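# Three arms upright the enclosure inside its marked bay

## Task

Get the enclosure standing on its base inside the marked bay, never letting it rotate quickly. The arm feet are fixed at these scene coordinates in metres, with facing given in degrees counter-clockwise from +x: arm1 at x=-0.98 y=+0.32 z=+0.32 facing +3; arm2 at x=-0.98 y=-0.32 z=+0.39 facing -3; arm3 at x=+0.86 y=+0.00 z=+0.68 facing -177. At the end every gripper must release it and the arms must back away. It only counts if the enclosure stays upright in the bay without any robot holding it there.

## Robot and tools

Setup. Three identical i2rt Big YAM arms (arm1, arm2, arm3) work in a physics simulator. Each has six revolute joints, a two-finger gripper and a wrist camera (arm1_cam_wrist, arm2_cam_wrist, arm3_cam_wrist). Two cameras fixed in the room, cam_high and cam_low, are on no robot. arm1 and arm2 stand side by side at x=-0.98 and face roughly +x. arm3 stands opposite at x=+0.86 and faces back toward them. The hand can reach about 1.0 m from the joint1 axis.

Frame. Everything uses one scene frame with its origin on the floor and +z up. The hand point lies midway between the fingertips. The hand's z axis runs along the fingers, and the fingers open and close along its y axis. The hand pose comes from the URDF and the real foot pose, which is never printed.

execute_actions. The argument actions is a list that holds either one action or nothing. An action is an object keyed by robot name: "arm1", "arm2", "arm3". Each robot gets its own object with one key, "joints", which maps joint names to absolute targets, not offsets. These are positions to go to, not changes from the current reading. Units and ranges: joint1_rad -2.879 to 2.879 (turns the arm about its foot, positive is counter-clockwise seen from above, 0 points the way the foot faces); joint2_rad 0 to 3.141 (shoulder, 0 means the upper arm points back and roughly level, larger values raise it and then bring it forward); joint3_rad 0 to 3.019 (elbow, 0 is fully folded, larger opens it); joint4_rad -1.692 to 1.57 (hand pitch, positive tips the fingers up); joint5_rad -1.57 to 1.57 (hand swings sideways, positive goes to the arm's right); joint6_rad -2.094 to 2.094 (hand roll, positive is clockwise seen from behind the hand); gripper_m 0 to 0.093, which is the fingertip gap in metres. The tolerances that count as reached are ±0.045, ±0.14, ±0.09, ±0.055, ±0.03, ±0.035 rad for joints 1 to 6 and ±0.003 m for the gripper. Each finger pad can squeeze with roughly 50 to 62 N, and some grippers manage less. Every motion in one action begins together, but each joint runs at its own speed, so the hand can sweep a wide path. A joint or robot left out of an action may still be driving toward an older target. An unknown key or an out-of-range number rejects the whole call, and nothing moves. The optional cameras argument lists camera names, or "all". If it is left out or null you get every camera, and [] gives none. Example: {"arm1": {"joints": {"gripper_m": 0.05}}, "arm2": {"joints": {"joint1_rad": 0.3}}}.

wait takes seconds, from 0 to 10. It sends no new command and returns the same state and images as an empty action. zoom_image takes camera and region [x0, y0, x1, y1] in pixels, with the origin at the top-left, and a region of at most 504 by 504. It enlarges part of that camera's most recent full image. read_manual(section="licences") only returns licence text. finished_scene(scene) takes the current scene's number, ends that scene for good, and reports whether the task succeeded.

Reading results. joint_positions gives the joint angles and gripper_m. The pictures line names the cameras in the same order as the images. Joint torques list the total drive output of joints 1 to 6. They are offset, scaled per unit and noisy, so they are not zero in free air. joint_status says how each commanded motion ended. "off_target" means the joint rested short of its target and may still be pushing. After "contact_stop" or "time_out" the joint holds where it stopped. A time_out joint can keep a nearby target and go on pushing, and on_its_own then names it. "joint command not followed" and "not_followed" mean that a self- or inter-arm clearance check held back that arm's joint targets, though its gripper still moves. The held-back targets may be retried later. on_its_own reports motion this call did not command, and "held at" means the target being held, not the actual position. To relieve a joint that is pushing, send it its reported position. A very small change of target may do nothing.

Heat. A motor that holds load warms up, even while you are thinking. A MOTOR HOT line appears at 85 °C. At 100 °C an OVER-TEMPERATURE FAULT drops that whole arm, and its statuses read "limit_stop_at_motor_heat". Send those targets again once it has cooled. Heat carries over between scenes.

Cameras. Calibration is given in OpenCV form: K, D, T_world_to_cam (scene to camera) and pos_world. The wrist cameras are fisheye 504x504, and cam_high and cam_low are 672x504 pinhole with radial distortion. The real cameras can be off by a few degrees and millimetres. Wrist camera poses are derived from joint readings, so they pick up additional error.

Avoid. Do not let the enclosure spin fast, slip, drop or slam. Do not push it off the work area or onto the floor, since that fails the task. Two arms pressing hard against each other fails the run and ends it, and a hard hit between arms can do the same. No state line reports contact between arms. The clearance check ignores fingers, gripper housings and wrist cameras, and it can react too late. Arms keep pushing after contact and can push hard, so ease off stalled joints to prevent overheating. Loose objects may occasionally be nudged by something outside your control. The robots do not wait for each other. Finally, open the grippers and move the arms away before calling finished_scene.

Each tool is called after ">>>" as name(argument=value, ...), one argument or row to a line, values as JSON.

## Session

>>> execute_actions(
  actions=[],
)

Scene clock: 0.00 s.
Joint torques (N m, as the arm reports them, + toward a larger angle): no reading
Motor temperatures (°C, as the motors report them): arm1=[28 27 28 26 27 26] | arm2=[24 26 25 27 28 27] | arm3=[24 26 25 25 25 24]
arm1.joint_positions: joint1_rad=-0.132 joint2_rad=+0.533 joint3_rad=+1.357 joint4_rad=-1.131 joint5_rad=-0.189 joint6_rad=+0.413 gripper_m=+0.094
arm1.joint_status: not commanded
arm1.hand: x=-0.7639 y=+0.3286 z=+0.9127 quat_wxyz=(-0.572, -0.144, -0.788, -0.176) (m; scene frame)
arm2.joint_positions: joint1_rad=+0.204 joint2_rad=+0.600 joint3_rad=+1.404 joint4_rad=-1.397 joint5_rad=-0.239 joint6_rad=-0.419 gripper_m=+0.094
arm2.joint_status: not commanded
arm2.hand: x=-0.7752 y=-0.2536 z=+0.9319 quat_wxyz=(-0.473, +0.299, -0.827, -0.050) (m; scene frame)
arm3.joint_positions: joint1_rad=+0.143 joint2_rad=+0.558 joint3_rad=+1.341 joint4_rad=-1.347 joint5_rad=-0.167 joint6_rad=+0.265 gripper_m=+0.094
arm3.joint_status: not commanded
arm3.hand: x=+0.6582 y=-0.0623 z=+1.2103 quat_wxyz=(-0.185, -0.874, -0.005, +0.450) (m; scene frame)
pictures: arm1_cam_wrist, arm2_cam_wrist, arm3_cam_wrist, cam_high, cam_low
Images, in order (width x height): arm1_cam_wrist 504x504, arm2_cam_wrist 504x504, arm3_cam_wrist 504x504, cam_high 672x504, cam_low 672x504.

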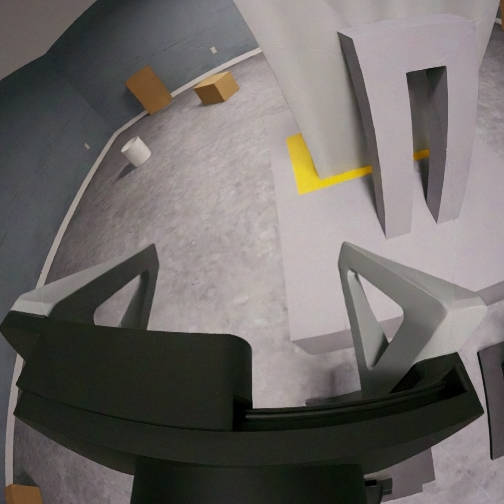

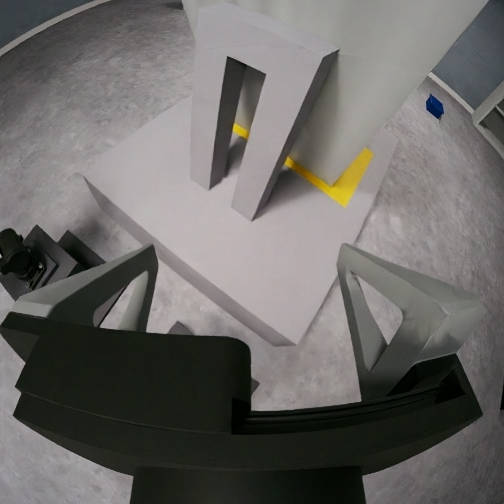

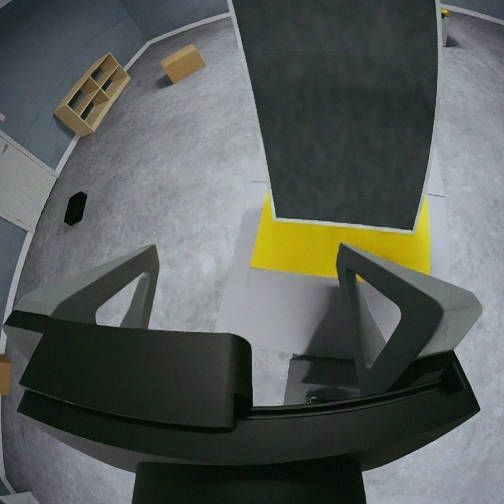

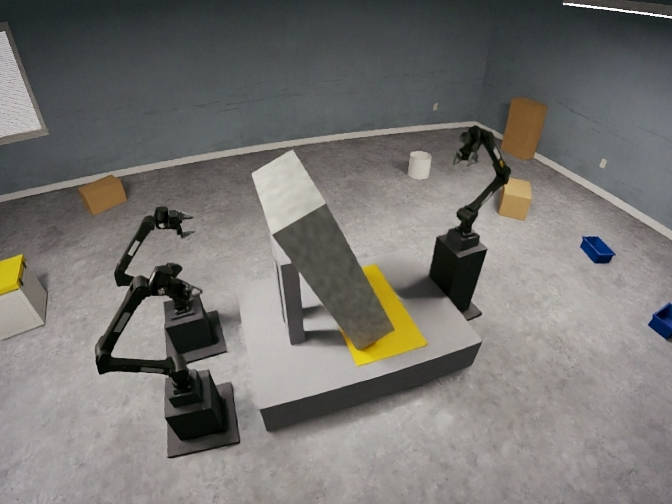

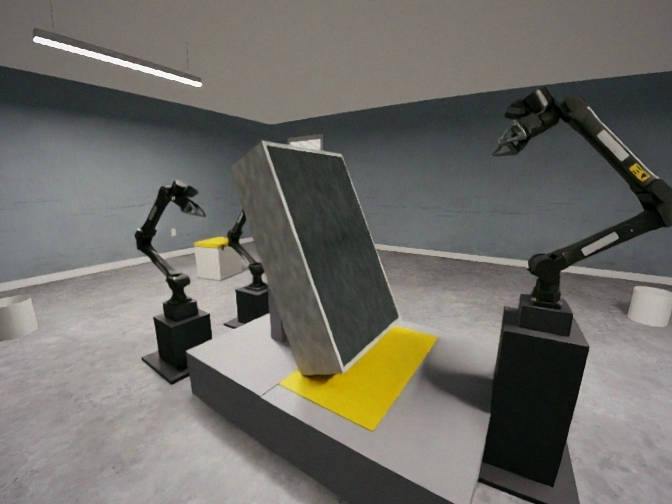

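>>> execute_actions(
  actions=[
    {"arm1":{"joints":{"joint1_rad":-0.205,"joint2_rad":1.25,"joint3_rad":1.2,"joint4_rad":0.285,"joint5_rad":0,"joint6_rad":0,"gripper_m":0}},"arm2":{"joints":{"joint1_rad":0.205,"joint2_rad":1.25,"joint3_rad":1.2,"joint4_rad":0,"joint5_rad":0,"joint6_rad":0,"gripper_m":0}},"arm3":{"joints":{"joint1_rad":-0.05,"joint2_rad":2.0,"joint3_rad":1.9,"joint4_rad":0.2,"joint5_rad":0,"joint6_rad":0,"gripper_m":0}}},
  ],
)

Scene clock: 3.87 s.
Joint torques (N m, as the arm reports them, + toward a larger angle): arm1=[  0.67 -12.77  10.38   2.37   0.    -0.01] | arm2=[ -0.25 -14.25  12.05   2.67   0.09   0.17] | arm3=[ -0.69 -18.19  10.05   2.44   0.02  -0.12]
Motor temperatures (°C, as the motors report them): arm1=[28 27 28 26 27 26] | arm2=[24 26 25 27 28 27] | arm3=[24 26 26 25 25 24]
arm1.joint_positions: joint1_rad=-0.194 joint2_rad=+1.249 joint3_rad=+1.182 joint4_rad=+0.267 joint5_rad=-0.003 joint6_rad=+0.012 gripper_m=+0.001
arm1.joint_status: all done
arm1.hand: x=-0.4038 y=+0.2308 z=+0.8629 quat_wxyz=(-0.776, -0.052, -0.626, +0.047) (m; scene frame)
arm2.joint_positions: joint1_rad=+0.204 joint2_rad=+1.262 joint3_rad=+1.184 joint4_rad=-0.022 joint5_rad=-0.002 joint6_rad=-0.009 gripper_m=+0.000
arm2.joint_status: all done
arm2.hand: x=-0.3899 y=-0.2323 z=+0.8447 quat_wxyz=(-0.665, +0.058, -0.742, -0.055) (m; scene frame)
arm3.joint_positions: joint1_rad=-0.042 joint2_rad=+2.011 joint3_rad=+1.871 joint4_rad=+0.180 joint5_rad=-0.002 joint6_rad=+0.016 gripper_m=+0.001
arm3.joint_status: all done
arm3.hand: x=-0.0065 y=-0.0010 z=+1.0799 quat_wxyz=(-0.012, -0.694, +0.007, +0.720) (m; scene frame)
pictures: arm1_cam_wrist, arm2_cam_wrist, arm3_cam_wrist, cam_high, cam_low
camera_calibration (this result's frames):
arm1_cam_wrist: T_world_to_cam=[[-0.154223, -0.987707, -0.0254852, 0.183774], [-0.39127, 0.0847383, -0.916366, 0.621609], [0.907261, -0.131353, -0.399529, 0.864535], [0, 0, 0, 1]] pos_world=[-0.5128, 0.2424, 0.919712]
arm2_cam_wrist: T_world_to_cam=[[0.154726, -0.987851, -0.0144816, -0.156376], [-0.673429, -0.0947309, -0.733157, 0.335835], [0.722878, 0.123191, -0.679905, 1.00826], [0, 0, 0, 1]] pos_world=[-0.478489, -0.24687, 0.929474]
arm3_cam_wrist: T_world_to_cam=[[-0.00763641, 0.999773, -0.0198695, 0.0194202], [0.545222, -0.0124938, -0.838198, 0.914194], [-0.838257, -0.0172341, -0.545004, 0.710591], [0, 0, 0, 1]] pos_world=[0.0973667, 0.00425236, 1.15394]
Images, in order (width x height): arm1_cam_wrist 504x504, arm2_cam_wrist 504x504, arm3_cam_wrist 504x504, cam_high 672x504, cam_low 672x504.

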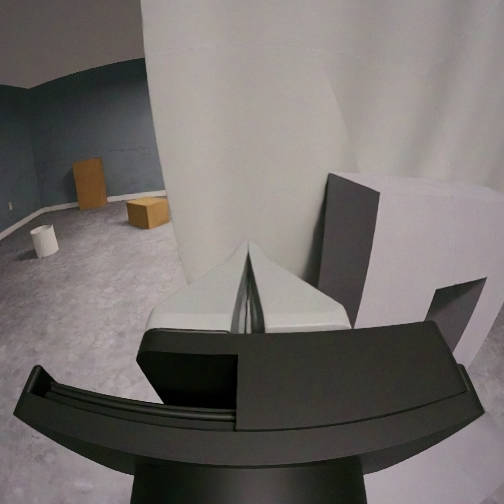

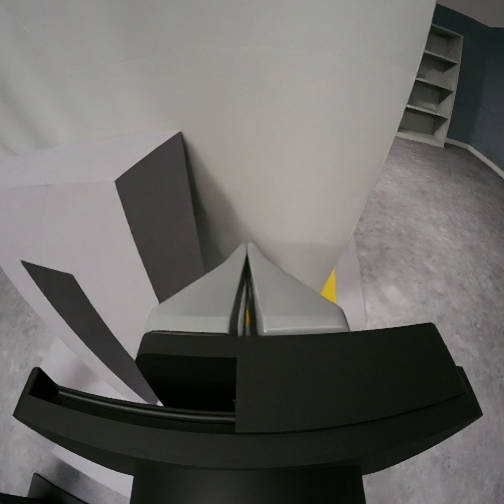

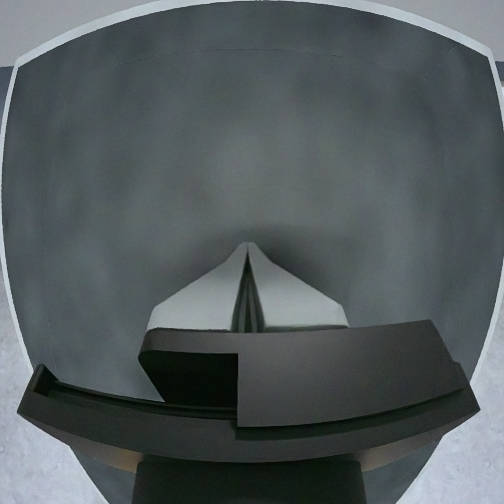

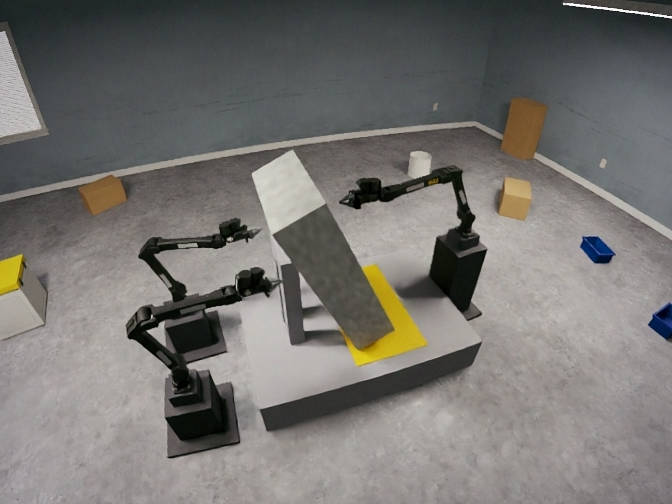

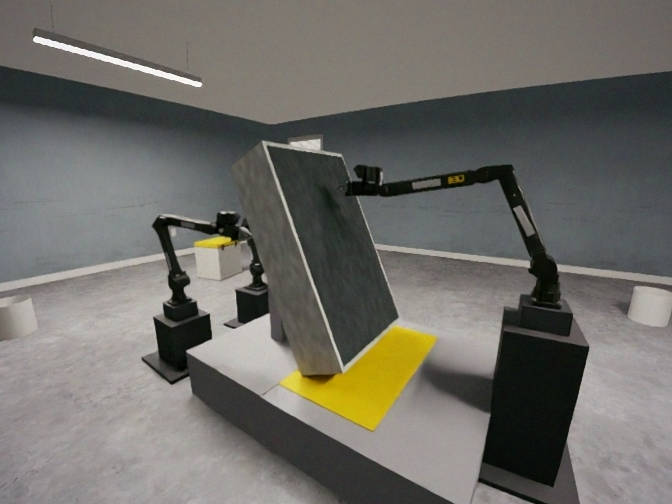

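>>> execute_actions(
  actions=[
    {"arm1":{"joints":{"joint1_rad":-0.16,"joint2_rad":1.42,"joint3_rad":1.38,"joint4_rad":0.27}},"arm2":{"joints":{"joint1_rad":0.16,"joint2_rad":1.42,"joint3_rad":1.38,"joint4_rad":0}},"arm3":{"joints":{"joint2_rad":2.07,"joint3_rad":2.02}}},
  ],
  cameras=[],
)

>>> execute_actions(
  actions=[
    {"arm1":{"joints":{"joint2_rad":1.5,"joint3_rad":1.48}},"arm2":{"joints":{"joint2_rad":1.5,"joint3_rad":1.48}}},
  ],
  cameras=[],
)

>>> execute_actions(
  actions=[
    {"arm1":{"joints":{"joint2_rad":1.57,"joint3_rad":1.57}},"arm2":{"joints":{"joint2_rad":1.57,"joint3_rad":1.57}}},
  ],
  cameras=[],
)

>>> execute_actions(
  actions=[
    {"arm1":{"joints":{"joint2_rad":1.64,"joint3_rad":1.66}},"arm2":{"joints":{"joint2_rad":1.64,"joint3_rad":1.66}}},
  ],
  cameras=["cam_low","arm1_cam_wrist","arm2_cam_wrist"],
)

Scene clock: 5.40 s.
Joint torques (N m, as the arm reports them, + toward a larger angle): arm1=[  2.78 -16.53  12.06   1.95  -0.01  -0.01] | arm2=[ -0.19 -15.67  15.66   2.51   0.04   0.17] | arm3=[ -0.35 -17.8   13.29   2.27   0.08  -0.15]
Motor temperatures (°C, as the motors report them): arm1=[28 27 29 26 27 26] | arm2=[24 26 26 27 28 27] | arm3=[24 26 26 25 25 24]
arm1.joint_positions: joint1_rad=-0.172 joint2_rad=+1.420 joint3_rad=+1.335 joint4_rad=+0.267 joint5_rad=-0.002 joint6_rad=+0.012 gripper_m=+0.001
arm1.joint_status: all done
arm1.hand: x=-0.3367 y=+0.2356 z=+0.8570 quat_wxyz=(-0.771, -0.046, -0.633, +0.039) (m; scene frame)
arm2.joint_positions: joint1_rad=+0.160 joint2_rad=+1.423 joint3_rad=+1.318 joint4_rad=-0.019 joint5_rad=-0.001 joint6_rad=-0.009 gripper_m=+0.000
arm2.joint_status: all done
arm2.hand: x=-0.3267 y=-0.2520 z=+0.8310 quat_wxyz=(-0.657, +0.041, -0.751, -0.039) (m; scene frame)
arm3.joint_positions: joint1_rad=-0.042 joint2_rad=+2.071 joint3_rad=+1.935 joint4_rad=+0.180 joint5_rad=-0.002 joint6_rad=+0.016 gripper_m=+0.001
arm3.joint_status: all done
arm3.hand: x=-0.0250 y=-0.0012 z=+1.0688 quat_wxyz=(-0.012, -0.692, +0.007, +0.721) (m; scene frame)
pictures: none
No camera images: the call's "cameras" was empty. Leave "cameras" out to get every camera's image.

Scene clock: 6.17 s.
Joint torques (N m, as the arm reports them, + toward a larger angle): arm1=[  2.73 -15.88  12.05   1.85  -0.04   0.02] | arm2=[ -0.25 -15.37  15.61   2.54   0.04   0.16] | arm3=[ -0.19 -18.59  13.21   2.23   0.08  -0.12]
Motor temperatures (°C, as the motors report them): arm1=[28 27 29 26 27 26] | arm2=[24 26 26 27 28 27] | arm3=[24 26 27 25 25 24]
arm1.joint_positions: joint1_rad=-0.172 joint2_rad=+1.481 joint3_rad=+1.437 joint4_rad=+0.267 joint5_rad=-0.002 joint6_rad=+0.012 gripper_m=+0.001
arm1.joint_status: all done
arm1.hand: x=-0.3145 y=+0.2326 z=+0.8806 quat_wxyz=(-0.784, -0.045, -0.618, +0.040) (m; scene frame)
arm2.joint_positions: joint1_rad=+0.160 joint2_rad=+1.488 joint3_rad=+1.421 joint4_rad=-0.019 joint5_rad=-0.001 joint6_rad=-0.009 gripper_m=+0.000
arm2.joint_status: all done
arm2.hand: x=-0.2995 y=-0.2492 z=+0.8528 quat_wxyz=(-0.672, +0.040, -0.739, -0.040) (m; scene frame)
arm3.joint_positions: joint1_rad=-0.042 joint2_rad=+2.071 joint3_rad=+1.935 joint4_rad=+0.180 joint5_rad=-0.002 joint6_rad=+0.016 gripper_m=+0.001
arm3.joint_status: not commanded
arm3.hand: x=-0.0250 y=-0.0012 z=+1.0688 quat_wxyz=(-0.012, -0.692, +0.007, +0.721) (m; scene frame)
pictures: none
No camera images: the call's "cameras" was empty. Leave "cameras" out to get every camera's image.

Scene clock: 7.97 s.
Joint torques (N m, as the arm reports them, + toward a larger angle): arm1=[  2.68 -18.1   12.24   1.85   0.     0.  ] | arm2=[ -0.32 -13.83  19.27   2.67   0.14   0.16] | arm3=[ -0.06 -17.27  13.29   2.06   0.05  -0.09]
Motor temperatures (°C, as the motors report them): arm1=[28 27 29 26 27 26] | arm2=[24 26 27 27 28 27] | arm3=[24 26 27 25 25 24]
arm1.joint_positions: joint1_rad=-0.172 joint2_rad=+1.554 joint3_rad=+1.524 joint4_rad=+0.267 joint5_rad=-0.002 joint6_rad=+0.012 gripper_m=+0.001
arm1.joint_status: all done
arm1.hand: x=-0.2874 y=+0.2292 z=+0.8859 quat_wxyz=(-0.788, -0.044, -0.613, +0.040) (m; scene frame)
arm2.joint_positions: joint1_rad=+0.161 joint2_rad=+1.524 joint3_rad=+1.465 joint4_rad=-0.020 joint5_rad=-0.003 joint6_rad=-0.008 gripper_m=+0.000
arm2.joint_status: joint3_rad time_out (moved +0.044 of +0.149); the others done
arm2.on_its_own: joint3_rad reads +1.465 and still pushes toward +1.570 since a time_out
arm2.hand: x=-0.2855 y=-0.2468 z=+0.8553 quat_wxyz=(-0.674, +0.041, -0.737, -0.041) (m; scene frame)
arm3.joint_positions: joint1_rad=-0.042 joint2_rad=+2.071 joint3_rad=+1.935 joint4_rad=+0.180 joint5_rad=-0.002 joint6_rad=+0.016 gripper_m=+0.001
arm3.joint_status: not commanded
arm3.hand: x=-0.0250 y=-0.0012 z=+1.0688 quat_wxyz=(-0.012, -0.692, +0.007, +0.721) (m; scene frame)
pictures: none
No camera images: the call's "cameras" was empty. Leave "cameras" out to get every camera's image.

not run: a stop came earlier in this reply.

>>> execute_actions(
  actions=[
    {"arm1":{"joints":{"joint2_rad":1.66,"joint3_rad":1.66}},"arm2":{"joints":{"joint2_rad":1.64,"joint3_rad":1.62}}},
  ],
  cameras=["cam_low","arm1_cam_wrist","arm2_cam_wrist"],
)

Scene clock: 9.63 s.
Joint torques (N m, as the arm reports them, + toward a larger angle): arm1=[  2.89 -18.66  12.16   1.98  -0.02   0.01] | arm2=[ -0.51 -16.44  17.18   2.85   0.1    0.16] | arm3=[ -1.14 -18.74  13.42   2.34   0.09  -0.15]
Motor temperatures (°C, as the motors report them): arm1=[28 27 30 26 27 27] | arm2=[24 26 28 27 28 27] | arm3=[24 27 28 25 25 24]
arm1.joint_positions: joint1_rad=-0.170 joint2_rad=+1.643 joint3_rad=+1.616 joint4_rad=+0.266 joint5_rad=-0.002 joint6_rad=+0.011 gripper_m=+0.001
arm1.joint_status: all done
arm1.hand: x=-0.2543 y=+0.2263 z=+0.8819 quat_wxyz=(-0.789, -0.044, -0.611, +0.040) (m; scene frame)
arm2.joint_positions: joint1_rad=+0.161 joint2_rad=+1.617 joint3_rad=+1.541 joint4_rad=-0.026 joint5_rad=-0.003 joint6_rad=-0.007 gripper_m=+0.000
arm2.joint_status: all done
arm2.hand: x=-0.2518 y=-0.2422 z=+0.8372 quat_wxyz=(-0.665, +0.042, -0.744, -0.041) (m; scene frame)
arm3.joint_positions: joint1_rad=-0.042 joint2_rad=+2.071 joint3_rad=+1.935 joint4_rad=+0.180 joint5_rad=-0.002 joint6_rad=+0.016 gripper_m=+0.001
arm3.joint_status: not commanded
arm3.hand: x=-0.0250 y=-0.0012 z=+1.0688 quat_wxyz=(-0.012, -0.692, +0.007, +0.721) (m; scene frame)
pictures: arm1_cam_wrist, arm2_cam_wrist, cam_low
camera_calibration (this result's frames):
arm1_cam_wrist: T_world_to_cam=[[-0.131482, -0.990999, -0.0251549, 0.209094], [-0.356177, 0.0709065, -0.931724, 0.723532], [0.925122, -0.113545, -0.362294, 0.703581], [0, 0, 0, 1]] pos_world=[-0.3657, 0.235797, 0.934295]
arm2_cam_wrist: T_world_to_cam=[[0.112549, -0.993516, -0.0160541, -0.198291], [-0.678788, -0.065076, -0.731445, 0.426827], [0.725658, 0.0932207, -0.681711, 0.89944], [0, 0, 0, 1]] pos_world=[-0.340644, -0.253076, 0.922175]
Images, in order (width x height): arm1_cam_wrist 504x504, arm2_cam_wrist 504x504, cam_low 672x504.

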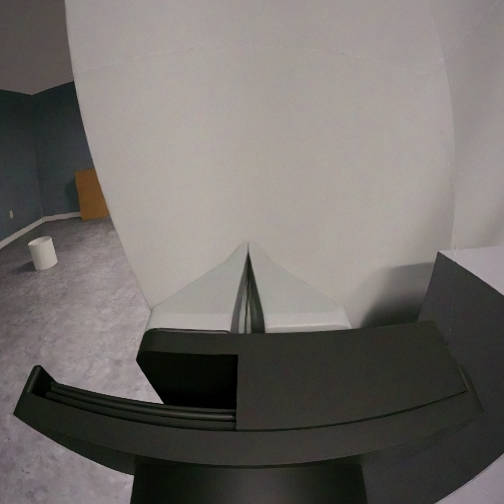

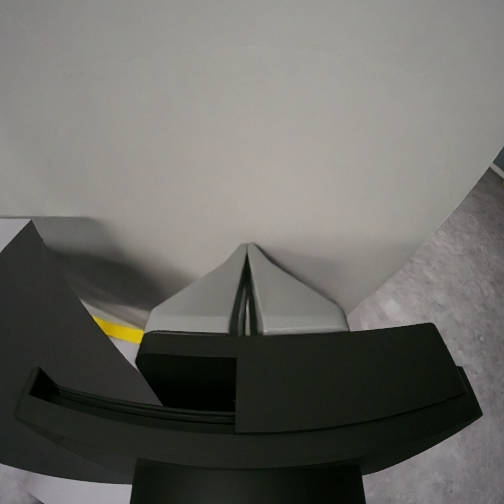

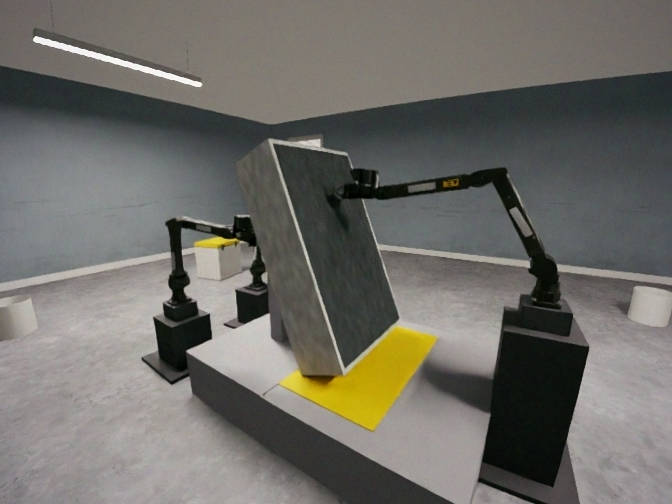

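>>> execute_actions(
  actions=[
    {"arm1":{"joints":{"joint2_rad":1.75,"joint3_rad":1.77}},"arm2":{"joints":{"joint2_rad":1.69,"joint3_rad":1.70}}},
  ],
  cameras=[],
)

>>> execute_actions(
  actions=[
    {"arm1":{"joints":{"joint2_rad":1.82,"joint3_rad":1.87}},"arm2":{"joints":{"joint2_rad":1.75,"joint3_rad":1.78}}},
  ],
  cameras=["cam_low","cam_high"],
)

Scene clock: 10.80 s.
Joint torques (N m, as the arm reports them, + toward a larger angle): arm1=[  2.08 -18.27  13.14   1.85   0.02   0.02] | arm2=[ -0.23 -18.01  17.46   2.84  -0.12   0.15] | arm3=[  0.   -16.75  12.01   2.     0.06  -0.12]
Motor temperatures (°C, as the motors report them): arm1=[28 27 30 26 27 27] | arm2=[24 26 29 27 28 27] | arm3=[24 27 28 25 25 24]
arm1.joint_positions: joint1_rad=-0.168 joint2_rad=+1.711 joint3_rad=+1.710 joint4_rad=+0.266 joint5_rad=-0.003 joint6_rad=+0.011 gripper_m=+0.001
arm1.joint_status: all done
arm1.hand: x=-0.2308 y=+0.2253 z=+0.8912 quat_wxyz=(-0.797, -0.042, -0.601, +0.039) (m; scene frame)
arm2.joint_positions: joint1_rad=+0.161 joint2_rad=+1.671 joint3_rad=+1.618 joint4_rad=-0.026 joint5_rad=+0.003 joint6_rad=-0.007 gripper_m=+0.000
arm2.joint_status: all done
arm2.hand: x=-0.2303 y=-0.2413 z=+0.8453 quat_wxyz=(-0.674, +0.039, -0.737, -0.040) (m; scene frame)
arm3.joint_positions: joint1_rad=-0.042 joint2_rad=+2.054 joint3_rad=+1.956 joint4_rad=+0.189 joint5_rad=-0.002 joint6_rad=+0.015 gripper_m=+0.001
arm3.joint_status: not commanded
arm3.hand: x=-0.0209 y=-0.0009 z=+1.0987 quat_wxyz=(-0.012, -0.675, +0.006, +0.737) (m; scene frame)
pictures: none
No camera images: the call's "cameras" was empty. Leave "cameras" out to get every camera's image.

Scene clock: 11.70 s.
Joint torques (N m, as the arm reports them, + toward a larger angle): arm1=[  2.32 -19.53  13.54   1.9    0.08   0.  ] | arm2=[  0.16 -18.4   17.51   2.82  -0.16   0.14] | arm3=[ -1.26 -12.72  11.88   1.4    0.09  -0.11]
Motor temperatures (°C, as the motors report them): arm1=[28 27 30 26 27 27] | arm2=[24 26 29 27 28 27] | arm3=[24 27 28 25 25 24]
arm1.joint_positions: joint1_rad=-0.166 joint2_rad=+1.778 joint3_rad=+1.805 joint4_rad=+0.266 joint5_rad=-0.003 joint6_rad=+0.011 gripper_m=+0.001
arm1.joint_status: all done
arm1.hand: x=-0.2084 y=+0.2245 z=+0.8993 quat_wxyz=(-0.805, -0.040, -0.590, +0.039) (m; scene frame)
arm2.joint_positions: joint1_rad=+0.158 joint2_rad=+1.727 joint3_rad=+1.695 joint4_rad=-0.026 joint5_rad=+0.004 joint6_rad=-0.007 gripper_m=+0.000
arm2.joint_status: all done
arm2.hand: x=-0.2090 y=-0.2416 z=+0.8528 quat_wxyz=(-0.682, +0.037, -0.730, -0.039) (m; scene frame)
arm3.joint_positions: joint1_rad=-0.042 joint2_rad=+2.006 joint3_rad=+1.957 joint4_rad=+0.200 joint5_rad=-0.002 joint6_rad=+0.015 gripper_m=+0.001
arm3.joint_status: not commanded
arm3.hand: x=-0.0058 y=-0.0004 z=+1.1427 quat_wxyz=(-0.012, -0.653, +0.006, +0.757) (m; scene frame)
pictures: cam_high, cam_low
Images, in order (width x height): cam_high 672x504, cam_low 672x504.

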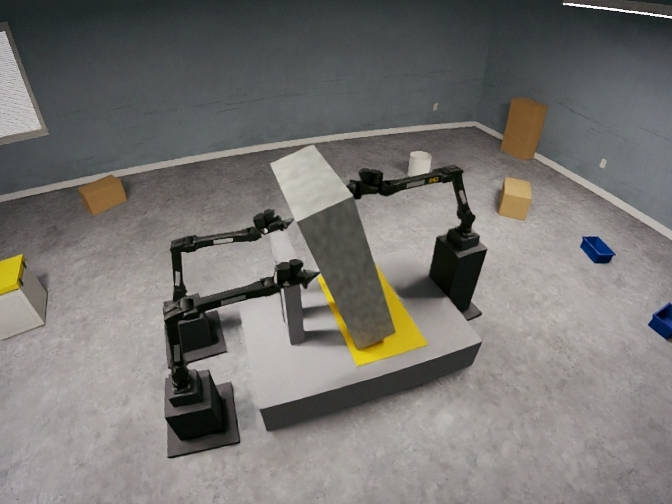

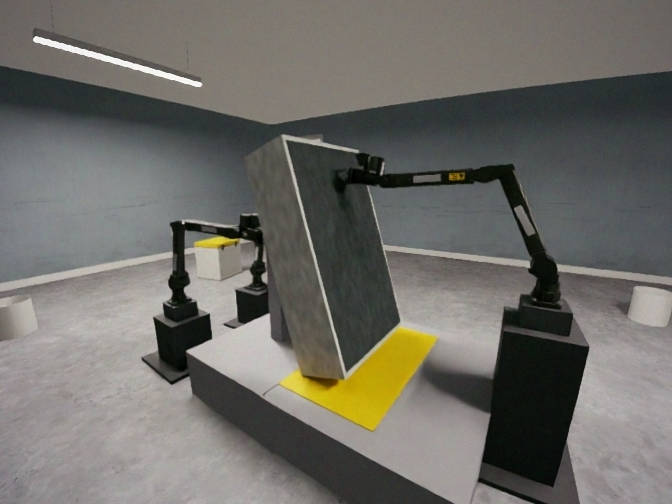

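>>> execute_actions(
  actions=[
    {"arm1":{"joints":{"joint2_rad":1.89,"joint3_rad":1.97}},"arm2":{"joints":{"joint2_rad":1.81,"joint3_rad":1.86}},"arm3":{"joints":{"joint2_rad":1.97,"joint3_rad":1.84,"joint4_rad":0.22}}},
  ],
  cameras=[],
)

>>> execute_actions(
  actions=[
    {"arm1":{"joints":{"joint2_rad":1.96,"joint3_rad":2.07}},"arm2":{"joints":{"joint2_rad":1.88,"joint3_rad":1.96}},"arm3":{"joints":{"joint2_rad":1.9,"joint3_rad":1.73,"joint4_rad":0.25}}},
  ],
  cameras=["cam_low"],
)

>>> execute_actions(
  actions=[
    {"arm1":{"joints":{"joint2_rad":2.04,"joint3_rad":2.19}},"arm2":{"joints":{"joint2_rad":1.95,"joint3_rad":2.06}},"arm3":{"joints":{"joint2_rad":1.83,"joint3_rad":1.62,"joint4_rad":0.29}}},
  ],
  cameras=["cam_low"],
)

Scene clock: 13.00 s.
Joint torques (N m, as the arm reports them, + toward a larger angle): arm1=[  2.26 -21.75  12.39   1.92  -0.07   0.01] | arm2=[  0.44 -20.6   16.3    2.67  -0.09   0.16] | arm3=[ -0.27 -12.51   6.93   1.42   0.15  -0.1 ]
Motor temperatures (°C, as the motors report them): arm1=[28 27 31 26 27 27] | arm2=[24 26 29 27 28 27] | arm3=[24 27 28 25 25 24]
arm1.joint_positions: joint1_rad=-0.164 joint2_rad=+1.867 joint3_rad=+1.920 joint4_rad=+0.266 joint5_rad=-0.002 joint6_rad=+0.011 gripper_m=+0.001
arm1.joint_status: all done
arm1.hand: x=-0.1799 y=+0.2225 z=+0.9017 quat_wxyz=(-0.813, -0.039, -0.579, +0.039) (m; scene frame)
arm2.joint_positions: joint1_rad=+0.156 joint2_rad=+1.796 joint3_rad=+1.792 joint4_rad=-0.022 joint5_rad=+0.002 joint6_rad=-0.007 gripper_m=+0.000
arm2.joint_status: all done
arm2.hand: x=-0.1835 y=-0.2398 z=+0.8606 quat_wxyz=(-0.693, +0.036, -0.719, -0.039) (m; scene frame)
arm3.joint_positions: joint1_rad=-0.042 joint2_rad=+1.910 joint3_rad=+1.861 joint4_rad=+0.219 joint5_rad=-0.002 joint6_rad=+0.015 gripper_m=+0.001
arm3.joint_status: all done
arm3.hand: x=+0.0260 y=+0.0001 z=+1.1671 quat_wxyz=(-0.012, -0.646, +0.006, +0.763) (m; scene frame)
pictures: none
No camera images: the call's "cameras" was empty. Leave "cameras" out to get every camera's image.

Scene clock: 13.90 s.
Joint torques (N m, as the arm reports them, + toward a larger angle): arm1=[  2.27 -23.97  12.4    1.86   0.02   0.03] | arm2=[  0.54 -20.35  17.32   2.71  -0.19   0.15] | arm3=[ -0.21 -10.19   7.81   1.1    0.24  -0.11]
Motor temperatures (°C, as the motors report them): arm1=[28 27 31 26 27 27] | arm2=[24 26 30 27 28 27] | arm3=[24 27 28 25 25 24]
arm1.joint_positions: joint1_rad=-0.163 joint2_rad=+1.938 joint3_rad=+2.021 joint4_rad=+0.266 joint5_rad=-0.002 joint6_rad=+0.011 gripper_m=+0.001
arm1.joint_status: all done
arm1.hand: x=-0.1594 y=+0.2204 z=+0.9071 quat_wxyz=(-0.822, -0.039, -0.567, +0.039) (m; scene frame)
arm2.joint_positions: joint1_rad=+0.155 joint2_rad=+1.859 joint3_rad=+1.881 joint4_rad=-0.022 joint5_rad=+0.004 joint6_rad=-0.007 gripper_m=+0.000
arm2.joint_status: all done
arm2.hand: x=-0.1617 y=-0.2388 z=+0.8670 quat_wxyz=(-0.702, +0.034, -0.710, -0.039) (m; scene frame)
arm3.joint_positions: joint1_rad=-0.042 joint2_rad=+1.824 joint3_rad=+1.738 joint4_rad=+0.259 joint5_rad=-0.005 joint6_rad=+0.015 gripper_m=+0.001
arm3.joint_status: all done
arm3.hand: x=+0.0564 y=-0.0003 z=+1.1689 quat_wxyz=(-0.013, -0.645, +0.005, +0.764) (m; scene frame)
pictures: cam_low
Images, in order (width x height): cam_low 672x504.

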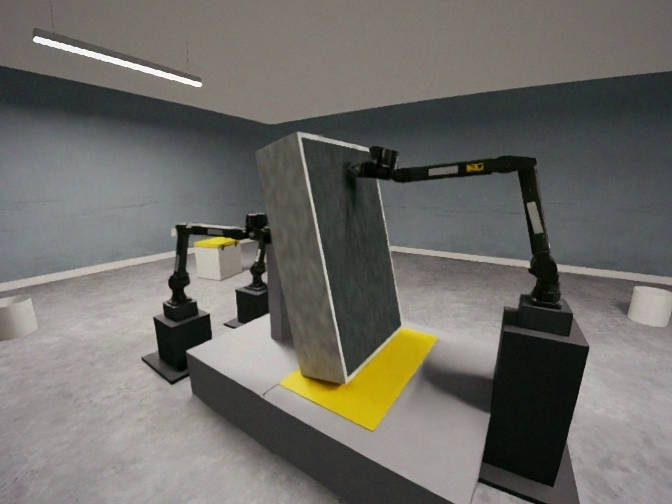

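Scene clock: 14.90 s.
Joint torques (N m, as the arm reports them, + toward a larger angle): arm1=[  2.27 -24.68  12.26   1.93  -0.03   0.  ] | arm2=[  0.91 -21.99  17.41   2.63  -0.22   0.14] | arm3=[ 0.09 -7.11  8.75  1.39  0.38 -0.08]
Motor temperatures (°C, as the motors report them): arm1=[28 27 31 26 27 27] | arm2=[24 26 30 27 28 27] | arm3=[24 27 28 25 25 24]
arm1.joint_positions: joint1_rad=-0.163 joint2_rad=+2.017 joint3_rad=+2.141 joint4_rad=+0.266 joint5_rad=-0.002 joint6_rad=+0.011 gripper_m=+0.001
arm1.joint_status: all done
arm1.hand: x=-0.1393 y=+0.2180 z=+0.9151 quat_wxyz=(-0.833, -0.037, -0.550, +0.040) (m; scene frame)
arm2.joint_positions: joint1_rad=+0.153 joint2_rad=+1.927 joint3_rad=+1.978 joint4_rad=-0.022 joint5_rad=+0.005 joint6_rad=-0.007 gripper_m=+0.000
arm2.joint_status: all done
arm2.hand: x=-0.1390 y=-0.2382 z=+0.8724 quat_wxyz=(-0.713, +0.033, -0.700, -0.038) (m; scene frame)
arm3.joint_positions: joint1_rad=-0.041 joint2_rad=+1.737 joint3_rad=+1.611 joint4_rad=+0.296 joint5_rad=-0.008 joint6_rad=+0.015 gripper_m=+0.001
arm3.joint_status: all done
arm3.hand: x=+0.0891 y=-0.0011 z=+1.1662 quat_wxyz=(-0.014, -0.646, +0.004, +0.763) (m; scene frame)
pictures: cam_low
Images, in order (width x height): cam_low 672x504.

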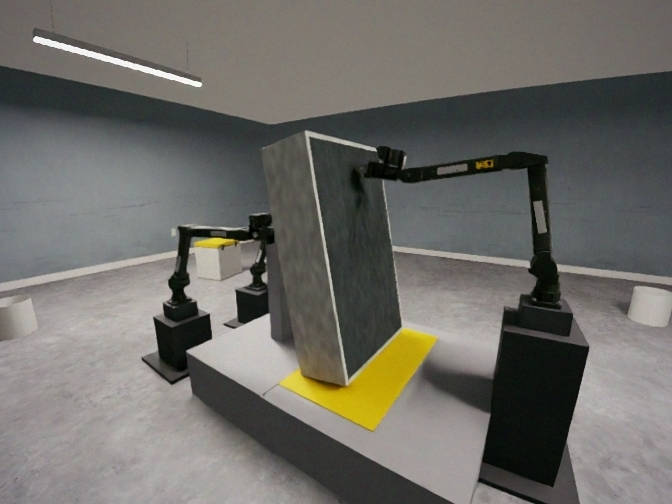

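>>> execute_actions(
  actions=[
    {"arm3":{"joints":{"joint2_rad":1.77,"joint3_rad":1.53,"joint4_rad":0.32}}},
  ],
  cameras=[],
)

>>> execute_actions(
  actions=[
    {"arm3":{"joints":{"joint2_rad":1.71,"joint3_rad":1.45,"joint4_rad":0.34}}},
  ],
  cameras=[],
)

>>> execute_actions(
  actions=[
    {"arm3":{"joints":{"joint2_rad":1.66,"joint3_rad":1.38,"joint4_rad":0.36}}},
  ],
  cameras=["cam_low"],
)

Scene clock: 16.13 s.
Joint torques (N m, as the arm reports them, + toward a larger angle): arm1=[  1.93 -24.91  12.34   1.91   0.04   0.02] | arm2=[  0.49 -22.05  15.83   2.69  -0.1    0.14] | arm3=[-0.84 -8.55  7.6   0.88  0.31 -0.14]
Motor temperatures (°C, as the motors report them): arm1=[28 27 31 26 27 27] | arm2=[24 27 30 27 28 27] | arm3=[24 27 28 25 25 24]
arm1.joint_positions: joint1_rad=-0.163 joint2_rad=+2.017 joint3_rad=+2.141 joint4_rad=+0.266 joint5_rad=-0.002 joint6_rad=+0.011 gripper_m=+0.001
arm1.joint_status: not commanded
arm1.hand: x=-0.1393 y=+0.2180 z=+0.9151 quat_wxyz=(-0.833, -0.037, -0.550, +0.040) (m; scene frame)
arm2.joint_positions: joint1_rad=+0.154 joint2_rad=+1.931 joint3_rad=+1.996 joint4_rad=-0.022 joint5_rad=+0.002 joint6_rad=-0.007 gripper_m=+0.000
arm2.joint_status: not commanded
arm2.hand: x=-0.1379 y=-0.2371 z=+0.8801 quat_wxyz=(-0.717, +0.034, -0.695, -0.040) (m; scene frame)
arm3.joint_positions: joint1_rad=-0.041 joint2_rad=+1.693 joint3_rad=+1.538 joint4_rad=+0.334 joint5_rad=-0.008 joint6_rad=+0.015 gripper_m=+0.001
arm3.joint_status: all done
arm3.hand: x=+0.1072 y=-0.0013 z=+1.1627 quat_wxyz=(-0.015, -0.642, +0.003, +0.766) (m; scene frame)
pictures: none
No camera images: the call's "cameras" was empty. Leave "cameras" out to get every camera's image.

Scene clock: 17.03 s.
Joint torques (N m, as the arm reports them, + toward a larger angle): arm1=[  2.07 -25.27  12.36   1.86   0.02   0.03] | arm2=[  0.59 -21.88  15.97   2.64  -0.1    0.14] | arm3=[-0.31 -6.48  8.78  0.9   0.34 -0.11]
Motor temperatures (°C, as the motors report them): arm1=[28 27 31 26 27 27] | arm2=[24 27 30 27 28 27] | arm3=[24 27 28 25 25 24]
arm1.joint_positions: joint1_rad=-0.163 joint2_rad=+2.017 joint3_rad=+2.141 joint4_rad=+0.266 joint5_rad=-0.002 joint6_rad=+0.011 gripper_m=+0.001
arm1.joint_status: not commanded
arm1.hand: x=-0.1393 y=+0.2180 z=+0.9151 quat_wxyz=(-0.833, -0.037, -0.550, +0.040) (m; scene frame)
arm2.joint_positions: joint1_rad=+0.154 joint2_rad=+1.931 joint3_rad=+1.996 joint4_rad=-0.022 joint5_rad=+0.002 joint6_rad=-0.007 gripper_m=+0.000
arm2.joint_status: not commanded
arm2.hand: x=-0.1379 y=-0.2371 z=+0.8801 quat_wxyz=(-0.717, +0.034, -0.695, -0.040) (m; scene frame)
arm3.joint_positions: joint1_rad=-0.041 joint2_rad=+1.624 joint3_rad=+1.438 joint4_rad=+0.354 joint5_rad=-0.008 joint6_rad=+0.015 gripper_m=+0.001
arm3.joint_status: all done
arm3.hand: x=+0.1343 y=-0.0013 z=+1.1555 quat_wxyz=(-0.015, -0.647, +0.003, +0.763) (m; scene frame)
pictures: none
No camera images: the call's "cameras" was empty. Leave "cameras" out to get every camera's image.

Scene clock: 17.93 s.
Joint torques (N m, as the arm reports them, + toward a larger angle): arm1=[  2.06 -24.96  12.24   1.81  -0.01   0.04] | arm2=[  0.61 -21.9   15.92   2.64  -0.1    0.15] | arm3=[-0.52 -5.71  8.89  1.12  0.44 -0.18]
Motor temperatures (°C, as the motors report them): arm1=[28 27 32 26 27 27] | arm2=[24 27 30 27 28 27] | arm3=[24 27 28 25 25 24]
arm1.joint_positions: joint1_rad=-0.163 joint2_rad=+2.017 joint3_rad=+2.141 joint4_rad=+0.266 joint5_rad=-0.002 joint6_rad=+0.011 gripper_m=+0.001
arm1.joint_status: not commanded
arm1.hand: x=-0.1393 y=+0.2180 z=+0.9151 quat_wxyz=(-0.833, -0.037, -0.550, +0.040) (m; scene frame)
arm2.joint_positions: joint1_rad=+0.154 joint2_rad=+1.931 joint3_rad=+1.996 joint4_rad=-0.022 joint5_rad=+0.002 joint6_rad=-0.007 gripper_m=+0.000
arm2.joint_status: not commanded
arm2.hand: x=-0.1379 y=-0.2371 z=+0.8801 quat_wxyz=(-0.717, +0.034, -0.695, -0.040) (m; scene frame)
arm3.joint_positions: joint1_rad=-0.039 joint2_rad=+1.567 joint3_rad=+1.362 joint4_rad=+0.368 joint5_rad=-0.010 joint6_rad=+0.015 gripper_m=+0.001
arm3.joint_status: all done
arm3.hand: x=+0.1571 y=-0.0021 z=+1.1523 quat_wxyz=(-0.016, -0.648, +0.003, +0.761) (m; scene frame)
pictures: cam_low
Images, in order (width x height): cam_low 672x504.

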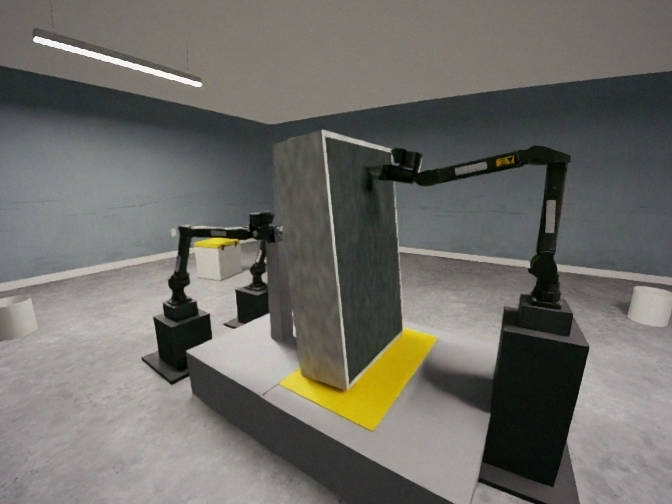

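>>> execute_actions(
  actions=[
    {"arm3":{"joints":{"joint2_rad":1.61,"joint3_rad":1.31,"joint4_rad":0.38}},"arm1":{"joints":{"joint2_rad":1.6,"joint3_rad":1.65}},"arm2":{"joints":{"joint2_rad":1.6,"joint3_rad":1.65}}},
  ],
  cameras=[],
)

>>> execute_actions(
  actions=[
    {"arm3":{"joints":{"joint2_rad":1.56,"joint3_rad":1.24,"joint4_rad":0.40}},"arm1":{"joints":{"joint2_rad":1.25,"joint3_rad":1.3}},"arm2":{"joints":{"joint2_rad":1.25,"joint3_rad":1.3}}},
  ],
  cameras=[],
)

>>> execute_actions(
  actions=[
    {"arm3":{"joints":{"joint2_rad":1.51,"joint3_rad":1.18,"joint4_rad":0.42}},"arm1":{"joints":{"joint2_rad":0.9,"joint3_rad":1.0}},"arm2":{"joints":{"joint2_rad":0.9,"joint3_rad":1.0}}},
  ],
  cameras=[],
)

>>> execute_actions(
  actions=[
    {"arm3":{"joints":{"joint2_rad":1.46,"joint3_rad":1.13}}},
  ],
  cameras=["cam_low","cam_high"],
)

Scene clock: 19.90 s.
Joint torques (N m, as the arm reports them, + toward a larger angle): arm1=[  1.94 -18.33   9.53   1.95   0.01   0.03] | arm2=[  0.47 -17.53  10.68   2.3   -0.1    0.15] | arm3=[-0.49 -5.18  9.52  1.19  0.45 -0.18]
Motor temperatures (°C, as the motors report them): arm1=[28 27 32 26 27 27] | arm2=[24 27 30 27 28 27] | arm3=[24 26 29 25 25 24]
arm1.joint_positions: joint1_rad=-0.163 joint2_rad=+1.594 joint3_rad=+1.644 joint4_rad=+0.266 joint5_rad=-0.002 joint6_rad=+0.011 gripper_m=+0.001
arm1.joint_status: all done
arm1.hand: x=-0.2780 y=+0.2337 z=+0.9330 quat_wxyz=(-0.812, -0.039, -0.581, +0.038) (m; scene frame)
arm2.joint_positions: joint1_rad=+0.154 joint2_rad=+1.589 joint3_rad=+1.651 joint4_rad=-0.013 joint5_rad=+0.002 joint6_rad=-0.007 gripper_m=+0.000
arm2.joint_status: all done
arm2.hand: x=-0.2591 y=-0.2506 z=+0.9291 quat_wxyz=(-0.720, +0.034, -0.692, -0.040) (m; scene frame)
arm3.joint_positions: joint1_rad=-0.038 joint2_rad=+1.507 joint3_rad=+1.282 joint4_rad=+0.385 joint5_rad=-0.011 joint6_rad=+0.015 gripper_m=+0.001
arm3.joint_status: all done
arm3.hand: x=+0.1815 y=-0.0030 z=+1.1474 quat_wxyz=(-0.016, -0.649, +0.002, +0.760) (m; scene frame)
pictures: none
No camera images: the call's "cameras" was empty. Leave "cameras" out to get every camera's image.

Scene clock: 21.37 s.
Joint torques (N m, as the arm reports them, + toward a larger angle): arm1=[  1.71 -12.02   9.32   2.    -0.02   0.01] | arm2=[  0.22 -11.83  10.71   2.26  -0.1    0.14] | arm3=[-1.49 -1.72 10.11  0.99  0.51 -0.09]
Motor temperatures (°C, as the motors report them): arm1=[28 27 32 26 27 27] | arm2=[24 27 30 27 28 27] | arm3=[24 26 29 25 25 24]
arm1.joint_positions: joint1_rad=-0.163 joint2_rad=+1.240 joint3_rad=+1.298 joint4_rad=+0.266 joint5_rad=-0.002 joint6_rad=+0.011 gripper_m=+0.001
arm1.joint_status: all done
arm1.hand: x=-0.4133 y=+0.2492 z=+0.9396 quat_wxyz=(-0.815, -0.039, -0.577, +0.039) (m; scene frame)
arm2.joint_positions: joint1_rad=+0.154 joint2_rad=+1.241 joint3_rad=+1.302 joint4_rad=-0.012 joint5_rad=+0.002 joint6_rad=-0.007 gripper_m=+0.000
arm2.joint_status: all done
arm2.hand: x=-0.3916 y=-0.2648 z=+0.9330 quat_wxyz=(-0.720, +0.034, -0.692, -0.040) (m; scene frame)
arm3.joint_positions: joint1_rad=-0.037 joint2_rad=+1.446 joint3_rad=+1.203 joint4_rad=+0.403 joint5_rad=-0.012 joint6_rad=+0.015 gripper_m=+0.001
arm3.joint_status: all done
arm3.hand: x=+0.2064 y=-0.0040 z=+1.1420 quat_wxyz=(-0.017, -0.650, +0.001, +0.760) (m; scene frame)
pictures: none
No camera images: the call's "cameras" was empty. Leave "cameras" out to get every camera's image.

Scene clock: 22.73 s.
Joint torques (N m, as the arm reports them, + toward a larger angle): arm1=[ 1.85 -6.66  9.1   1.84  0.01 -0.01] | arm2=[ 0.24 -7.06 10.48  2.22 -0.09  0.15] | arm3=[-0.38 -1.63 10.71  1.69  0.56 -0.15]
Motor temperatures (°C, as the motors report them): arm1=[28 27 31 26 27 27] | arm2=[24 27 30 27 28 27] | arm3=[24 26 29 25 25 24]
arm1.joint_positions: joint1_rad=-0.163 joint2_rad=+0.894 joint3_rad=+0.999 joint4_rad=+0.266 joint5_rad=-0.002 joint6_rad=+0.011 gripper_m=+0.001
arm1.joint_status: all done
arm1.hand: x=-0.5433 y=+0.2642 z=+0.9242 quat_wxyz=(-0.828, -0.038, -0.558, +0.039) (m; scene frame)
arm2.joint_positions: joint1_rad=+0.154 joint2_rad=+0.892 joint3_rad=+1.003 joint4_rad=-0.011 joint5_rad=+0.002 joint6_rad=-0.007 gripper_m=+0.000
arm2.joint_status: all done
arm2.hand: x=-0.5201 y=-0.2784 z=+0.9227 quat_wxyz=(-0.737, +0.032, -0.674, -0.040) (m; scene frame)
arm3.joint_positions: joint1_rad=-0.036 joint2_rad=+1.393 joint3_rad=+1.134 joint4_rad=+0.418 joint5_rad=-0.013 joint6_rad=+0.015 gripper_m=+0.001
arm3.joint_status: all done
arm3.hand: x=+0.2283 y=-0.0048 z=+1.1369 quat_wxyz=(-0.018, -0.650, +0.000, +0.760) (m; scene frame)
pictures: none
No camera images: the call's "cameras" was empty. Leave "cameras" out to get every camera's image.

Scene clock: 23.63 s.
Joint torques (N m, as the arm reports them, + toward a larger angle): arm1=[ 1.78 -5.78  9.07  1.71  0.04 -0.02] | arm2=[ 0.26 -6.87 10.54  2.19 -0.1   0.15] | arm3=[-1.28  0.29 11.25  1.54  0.7  -0.07]
Motor temperatures (°C, as the motors report them): arm1=[28 27 31 26 27 27] | arm2=[24 27 30 27 28 27] | arm3=[24 26 29 25 25 24]
arm1.joint_positions: joint1_rad=-0.163 joint2_rad=+0.894 joint3_rad=+0.999 joint4_rad=+0.266 joint5_rad=-0.002 joint6_rad=+0.011 gripper_m=+0.001
arm1.joint_status: not commanded
arm1.hand: x=-0.5433 y=+0.2642 z=+0.9242 quat_wxyz=(-0.828, -0.038, -0.558, +0.039) (m; scene frame)
arm2.joint_positions: joint1_rad=+0.154 joint2_rad=+0.892 joint3_rad=+1.003 joint4_rad=-0.011 joint5_rad=+0.002 joint6_rad=-0.007 gripper_m=+0.000
arm2.joint_status: not commanded
arm2.hand: x=-0.5201 y=-0.2784 z=+0.9227 quat_wxyz=(-0.737, +0.032, -0.674, -0.040) (m; scene frame)
arm3.joint_positions: joint1_rad=-0.034 joint2_rad=+1.341 joint3_rad=+1.074 joint4_rad=+0.418 joint5_rad=-0.015 joint6_rad=+0.015 gripper_m=+0.001
arm3.joint_status: all done
arm3.hand: x=+0.2489 y=-0.0055 z=+1.1318 quat_wxyz=(-0.019, -0.653, -0.001, +0.757) (m; scene frame)
pictures: cam_high, cam_low
Images, in order (width x height): cam_high 672x504, cam_low 672x504.

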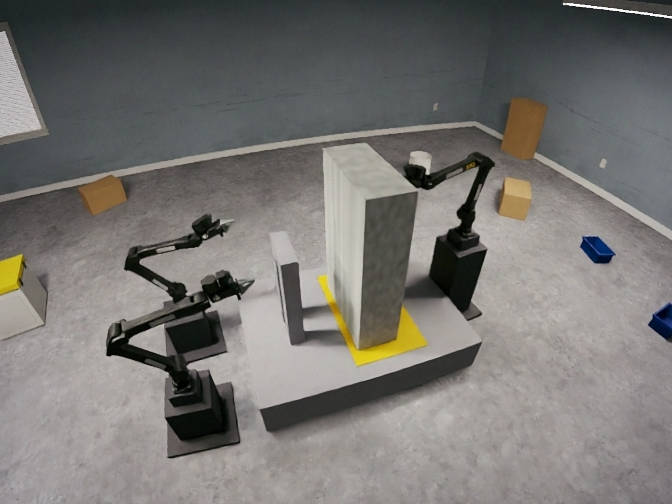

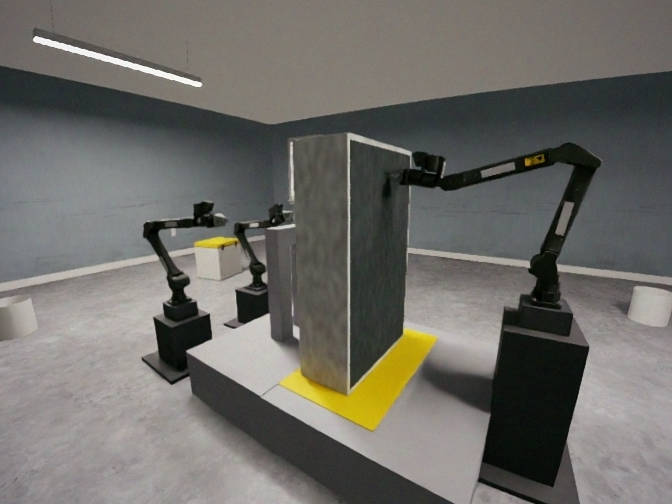

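Still following; continue.

>>> execute_actions(
  actions=[
    {"arm3":{"joints":{"joint2_rad":1.41,"joint3_rad":1.08}}},
  ],
  cameras=[],
)

>>> execute_actions(
  actions=[
    {"arm3":{"joints":{"joint2_rad":1.36,"joint3_rad":1.03}}},
  ],
  cameras=[],
)

>>> execute_actions(
  actions=[
    {"arm3":{"joints":{"joint2_rad":1.31,"joint3_rad":0.98}}},
  ],
  cameras=["cam_low"],
)

Scene clock: 24.90 s.
Joint torques (N m, as the arm reports them, + toward a larger angle): arm1=[ 1.44 -5.78  9.02  1.78  0.02  0.  ] | arm2=[ 0.36 -6.95 10.48  2.2  -0.11  0.15] | arm3=[-1.37 -2.47 10.19  1.1   0.6  -0.13]
Motor temperatures (°C, as the motors report them): arm1=[28 27 31 26 27 27] | arm2=[24 27 29 27 28 27] | arm3=[24 26 29 25 25 24]
arm1.joint_positions: joint1_rad=-0.163 joint2_rad=+0.894 joint3_rad=+0.999 joint4_rad=+0.266 joint5_rad=-0.002 joint6_rad=+0.011 gripper_m=+0.001
arm1.joint_status: not commanded
arm1.hand: x=-0.5433 y=+0.2642 z=+0.9242 quat_wxyz=(-0.828, -0.038, -0.558, +0.039) (m; scene frame)
arm2.joint_positions: joint1_rad=+0.154 joint2_rad=+0.892 joint3_rad=+1.003 joint4_rad=-0.011 joint5_rad=+0.002 joint6_rad=-0.007 gripper_m=+0.000
arm2.joint_status: not commanded
arm2.hand: x=-0.5201 y=-0.2784 z=+0.9227 quat_wxyz=(-0.737, +0.032, -0.674, -0.040) (m; scene frame)
arm3.joint_positions: joint1_rad=-0.034 joint2_rad=+1.317 joint3_rad=+1.045 joint4_rad=+0.428 joint5_rad=-0.013 joint6_rad=+0.015 gripper_m=+0.001
arm3.joint_status: all done
arm3.hand: x=+0.2587 y=-0.0056 z=+1.1301 quat_wxyz=(-0.019, -0.651, -0.001, +0.759) (m; scene frame)
pictures: none
No camera images: the call's "cameras" was empty. Leave "cameras" out to get every camera's image.

Scene clock: 25.43 s.
Joint torques (N m, as the arm reports them, + toward a larger angle): arm1=[ 1.89 -5.95  9.13  1.91 -0.03  0.01] | arm2=[ 0.28 -6.98 10.51  2.24 -0.1   0.13] | arm3=[-1.08 -5.68  7.21  1.03  0.57 -0.11]
Motor temperatures (°C, as the motors report them): arm1=[28 27 31 26 27 27] | arm2=[24 27 29 27 28 27] | arm3=[24 26 29 25 25 24]
arm1.joint_positions: joint1_rad=-0.163 joint2_rad=+0.894 joint3_rad=+0.999 joint4_rad=+0.266 joint5_rad=-0.002 joint6_rad=+0.011 gripper_m=+0.001
arm1.joint_status: not commanded
arm1.hand: x=-0.5433 y=+0.2642 z=+0.9242 quat_wxyz=(-0.828, -0.038, -0.558, +0.039) (m; scene frame)
arm2.joint_positions: joint1_rad=+0.154 joint2_rad=+0.892 joint3_rad=+1.003 joint4_rad=-0.011 joint5_rad=+0.002 joint6_rad=-0.007 gripper_m=+0.000
arm2.joint_status: not commanded
arm2.hand: x=-0.5201 y=-0.2784 z=+0.9227 quat_wxyz=(-0.737, +0.032, -0.674, -0.040) (m; scene frame)
arm3.joint_positions: joint1_rad=-0.034 joint2_rad=+1.316 joint3_rad=+1.042 joint4_rad=+0.428 joint5_rad=-0.013 joint6_rad=+0.015 gripper_m=+0.001
arm3.joint_status: all done
arm3.hand: x=+0.2594 y=-0.0056 z=+1.1288 quat_wxyz=(-0.019, -0.652, -0.001, +0.758) (m; scene frame)
pictures: none
No camera images: the call's "cameras" was empty. Leave "cameras" out to get every camera's image.

Scene clock: 26.13 s.
Joint torques (N m, as the arm reports them, + toward a larger angle): arm1=[ 2.22 -6.04  9.11  1.8  -0.01  0.03] | arm2=[ 0.23 -7.02 10.49  2.21 -0.1   0.14] | arm3=[ 0.13 -8.28  7.67  1.27  0.13 -0.15]
Motor temperatures (°C, as the motors report them): arm1=[28 27 31 26 27 27] | arm2=[24 27 29 27 28 27] | arm3=[24 26 29 25 25 24]
arm1.joint_positions: joint1_rad=-0.163 joint2_rad=+0.894 joint3_rad=+0.999 joint4_rad=+0.266 joint5_rad=-0.002 joint6_rad=+0.011 gripper_m=+0.001
arm1.joint_status: not commanded
arm1.hand: x=-0.5433 y=+0.2642 z=+0.9242 quat_wxyz=(-0.828, -0.038, -0.558, +0.039) (m; scene frame)
arm2.joint_positions: joint1_rad=+0.154 joint2_rad=+0.892 joint3_rad=+1.003 joint4_rad=-0.011 joint5_rad=+0.002 joint6_rad=-0.007 gripper_m=+0.000
arm2.joint_status: not commanded
arm2.hand: x=-0.5201 y=-0.2784 z=+0.9227 quat_wxyz=(-0.737, +0.032, -0.674, -0.040) (m; scene frame)
arm3.joint_positions: joint1_rad=-0.036 joint2_rad=+1.315 joint3_rad=+0.980 joint4_rad=+0.425 joint5_rad=-0.002 joint6_rad=+0.015 gripper_m=+0.001
arm3.joint_status: all done
arm3.hand: x=+0.2648 y=-0.0025 z=+1.0911 quat_wxyz=(-0.014, -0.676, +0.004, +0.737) (m; scene frame)
pictures: cam_low
Images, in order (width x height): cam_low 672x504.

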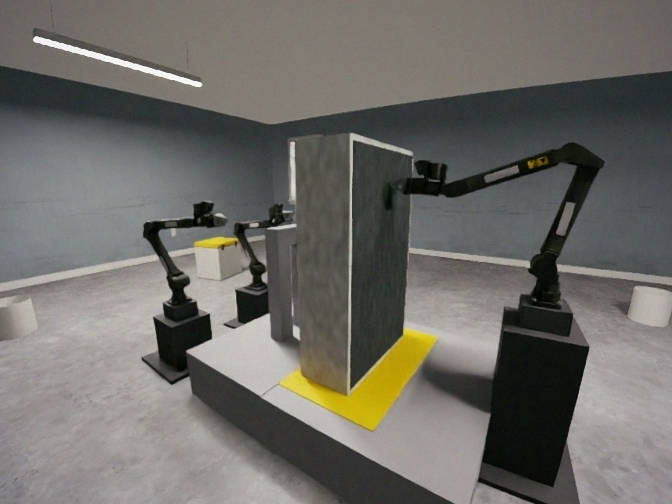

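>>> execute_actions(
  actions=[
    {"arm3":{"joints":{"joint2_rad":0.8,"joint3_rad":0.7}}},
  ],
  cameras=[],
)

>>> finished_scene(
  scene=1,
)

Scene clock: 27.73 s.
Joint torques (N m, as the arm reports them, + toward a larger angle): arm1=[ 2.12 -6.36  9.07  1.83  0.02  0.02] | arm2=[ 0.18 -6.85 10.45  2.22 -0.1   0.15] | arm3=[-1.13 -1.46  7.52  1.11  0.08 -0.16]
Motor temperatures (°C, as the motors report them): arm1=[28 27 31 26 27 27] | arm2=[24 27 29 27 28 27] | arm3=[24 26 29 25 25 24]
arm1.joint_positions: joint1_rad=-0.163 joint2_rad=+0.894 joint3_rad=+0.999 joint4_rad=+0.266 joint5_rad=-0.002 joint6_rad=+0.011 gripper_m=+0.001
arm1.joint_status: not commanded
arm1.hand: x=-0.5433 y=+0.2642 z=+0.9242 quat_wxyz=(-0.828, -0.038, -0.558, +0.039) (m; scene frame)
arm2.joint_positions: joint1_rad=+0.154 joint2_rad=+0.892 joint3_rad=+1.003 joint4_rad=-0.011 joint5_rad=+0.002 joint6_rad=-0.007 gripper_m=+0.000
arm2.joint_status: not commanded
arm2.hand: x=-0.5201 y=-0.2784 z=+0.9227 quat_wxyz=(-0.737, +0.032, -0.674, -0.040) (m; scene frame)
arm3.joint_positions: joint1_rad=-0.036 joint2_rad=+0.796 joint3_rad=+0.706 joint4_rad=+0.422 joint5_rad=-0.002 joint6_rad=+0.015 gripper_m=+0.001
arm3.joint_status: all done
arm3.hand: x=+0.4436 y=+0.0005 z=+1.1757 quat_wxyz=(-0.015, -0.582, +0.004, +0.813) (m; scene frame)
pictures: none
No camera images: the call's "cameras" was empty. Leave "cameras" out to get every camera's image.

The scene is finished: the task was done.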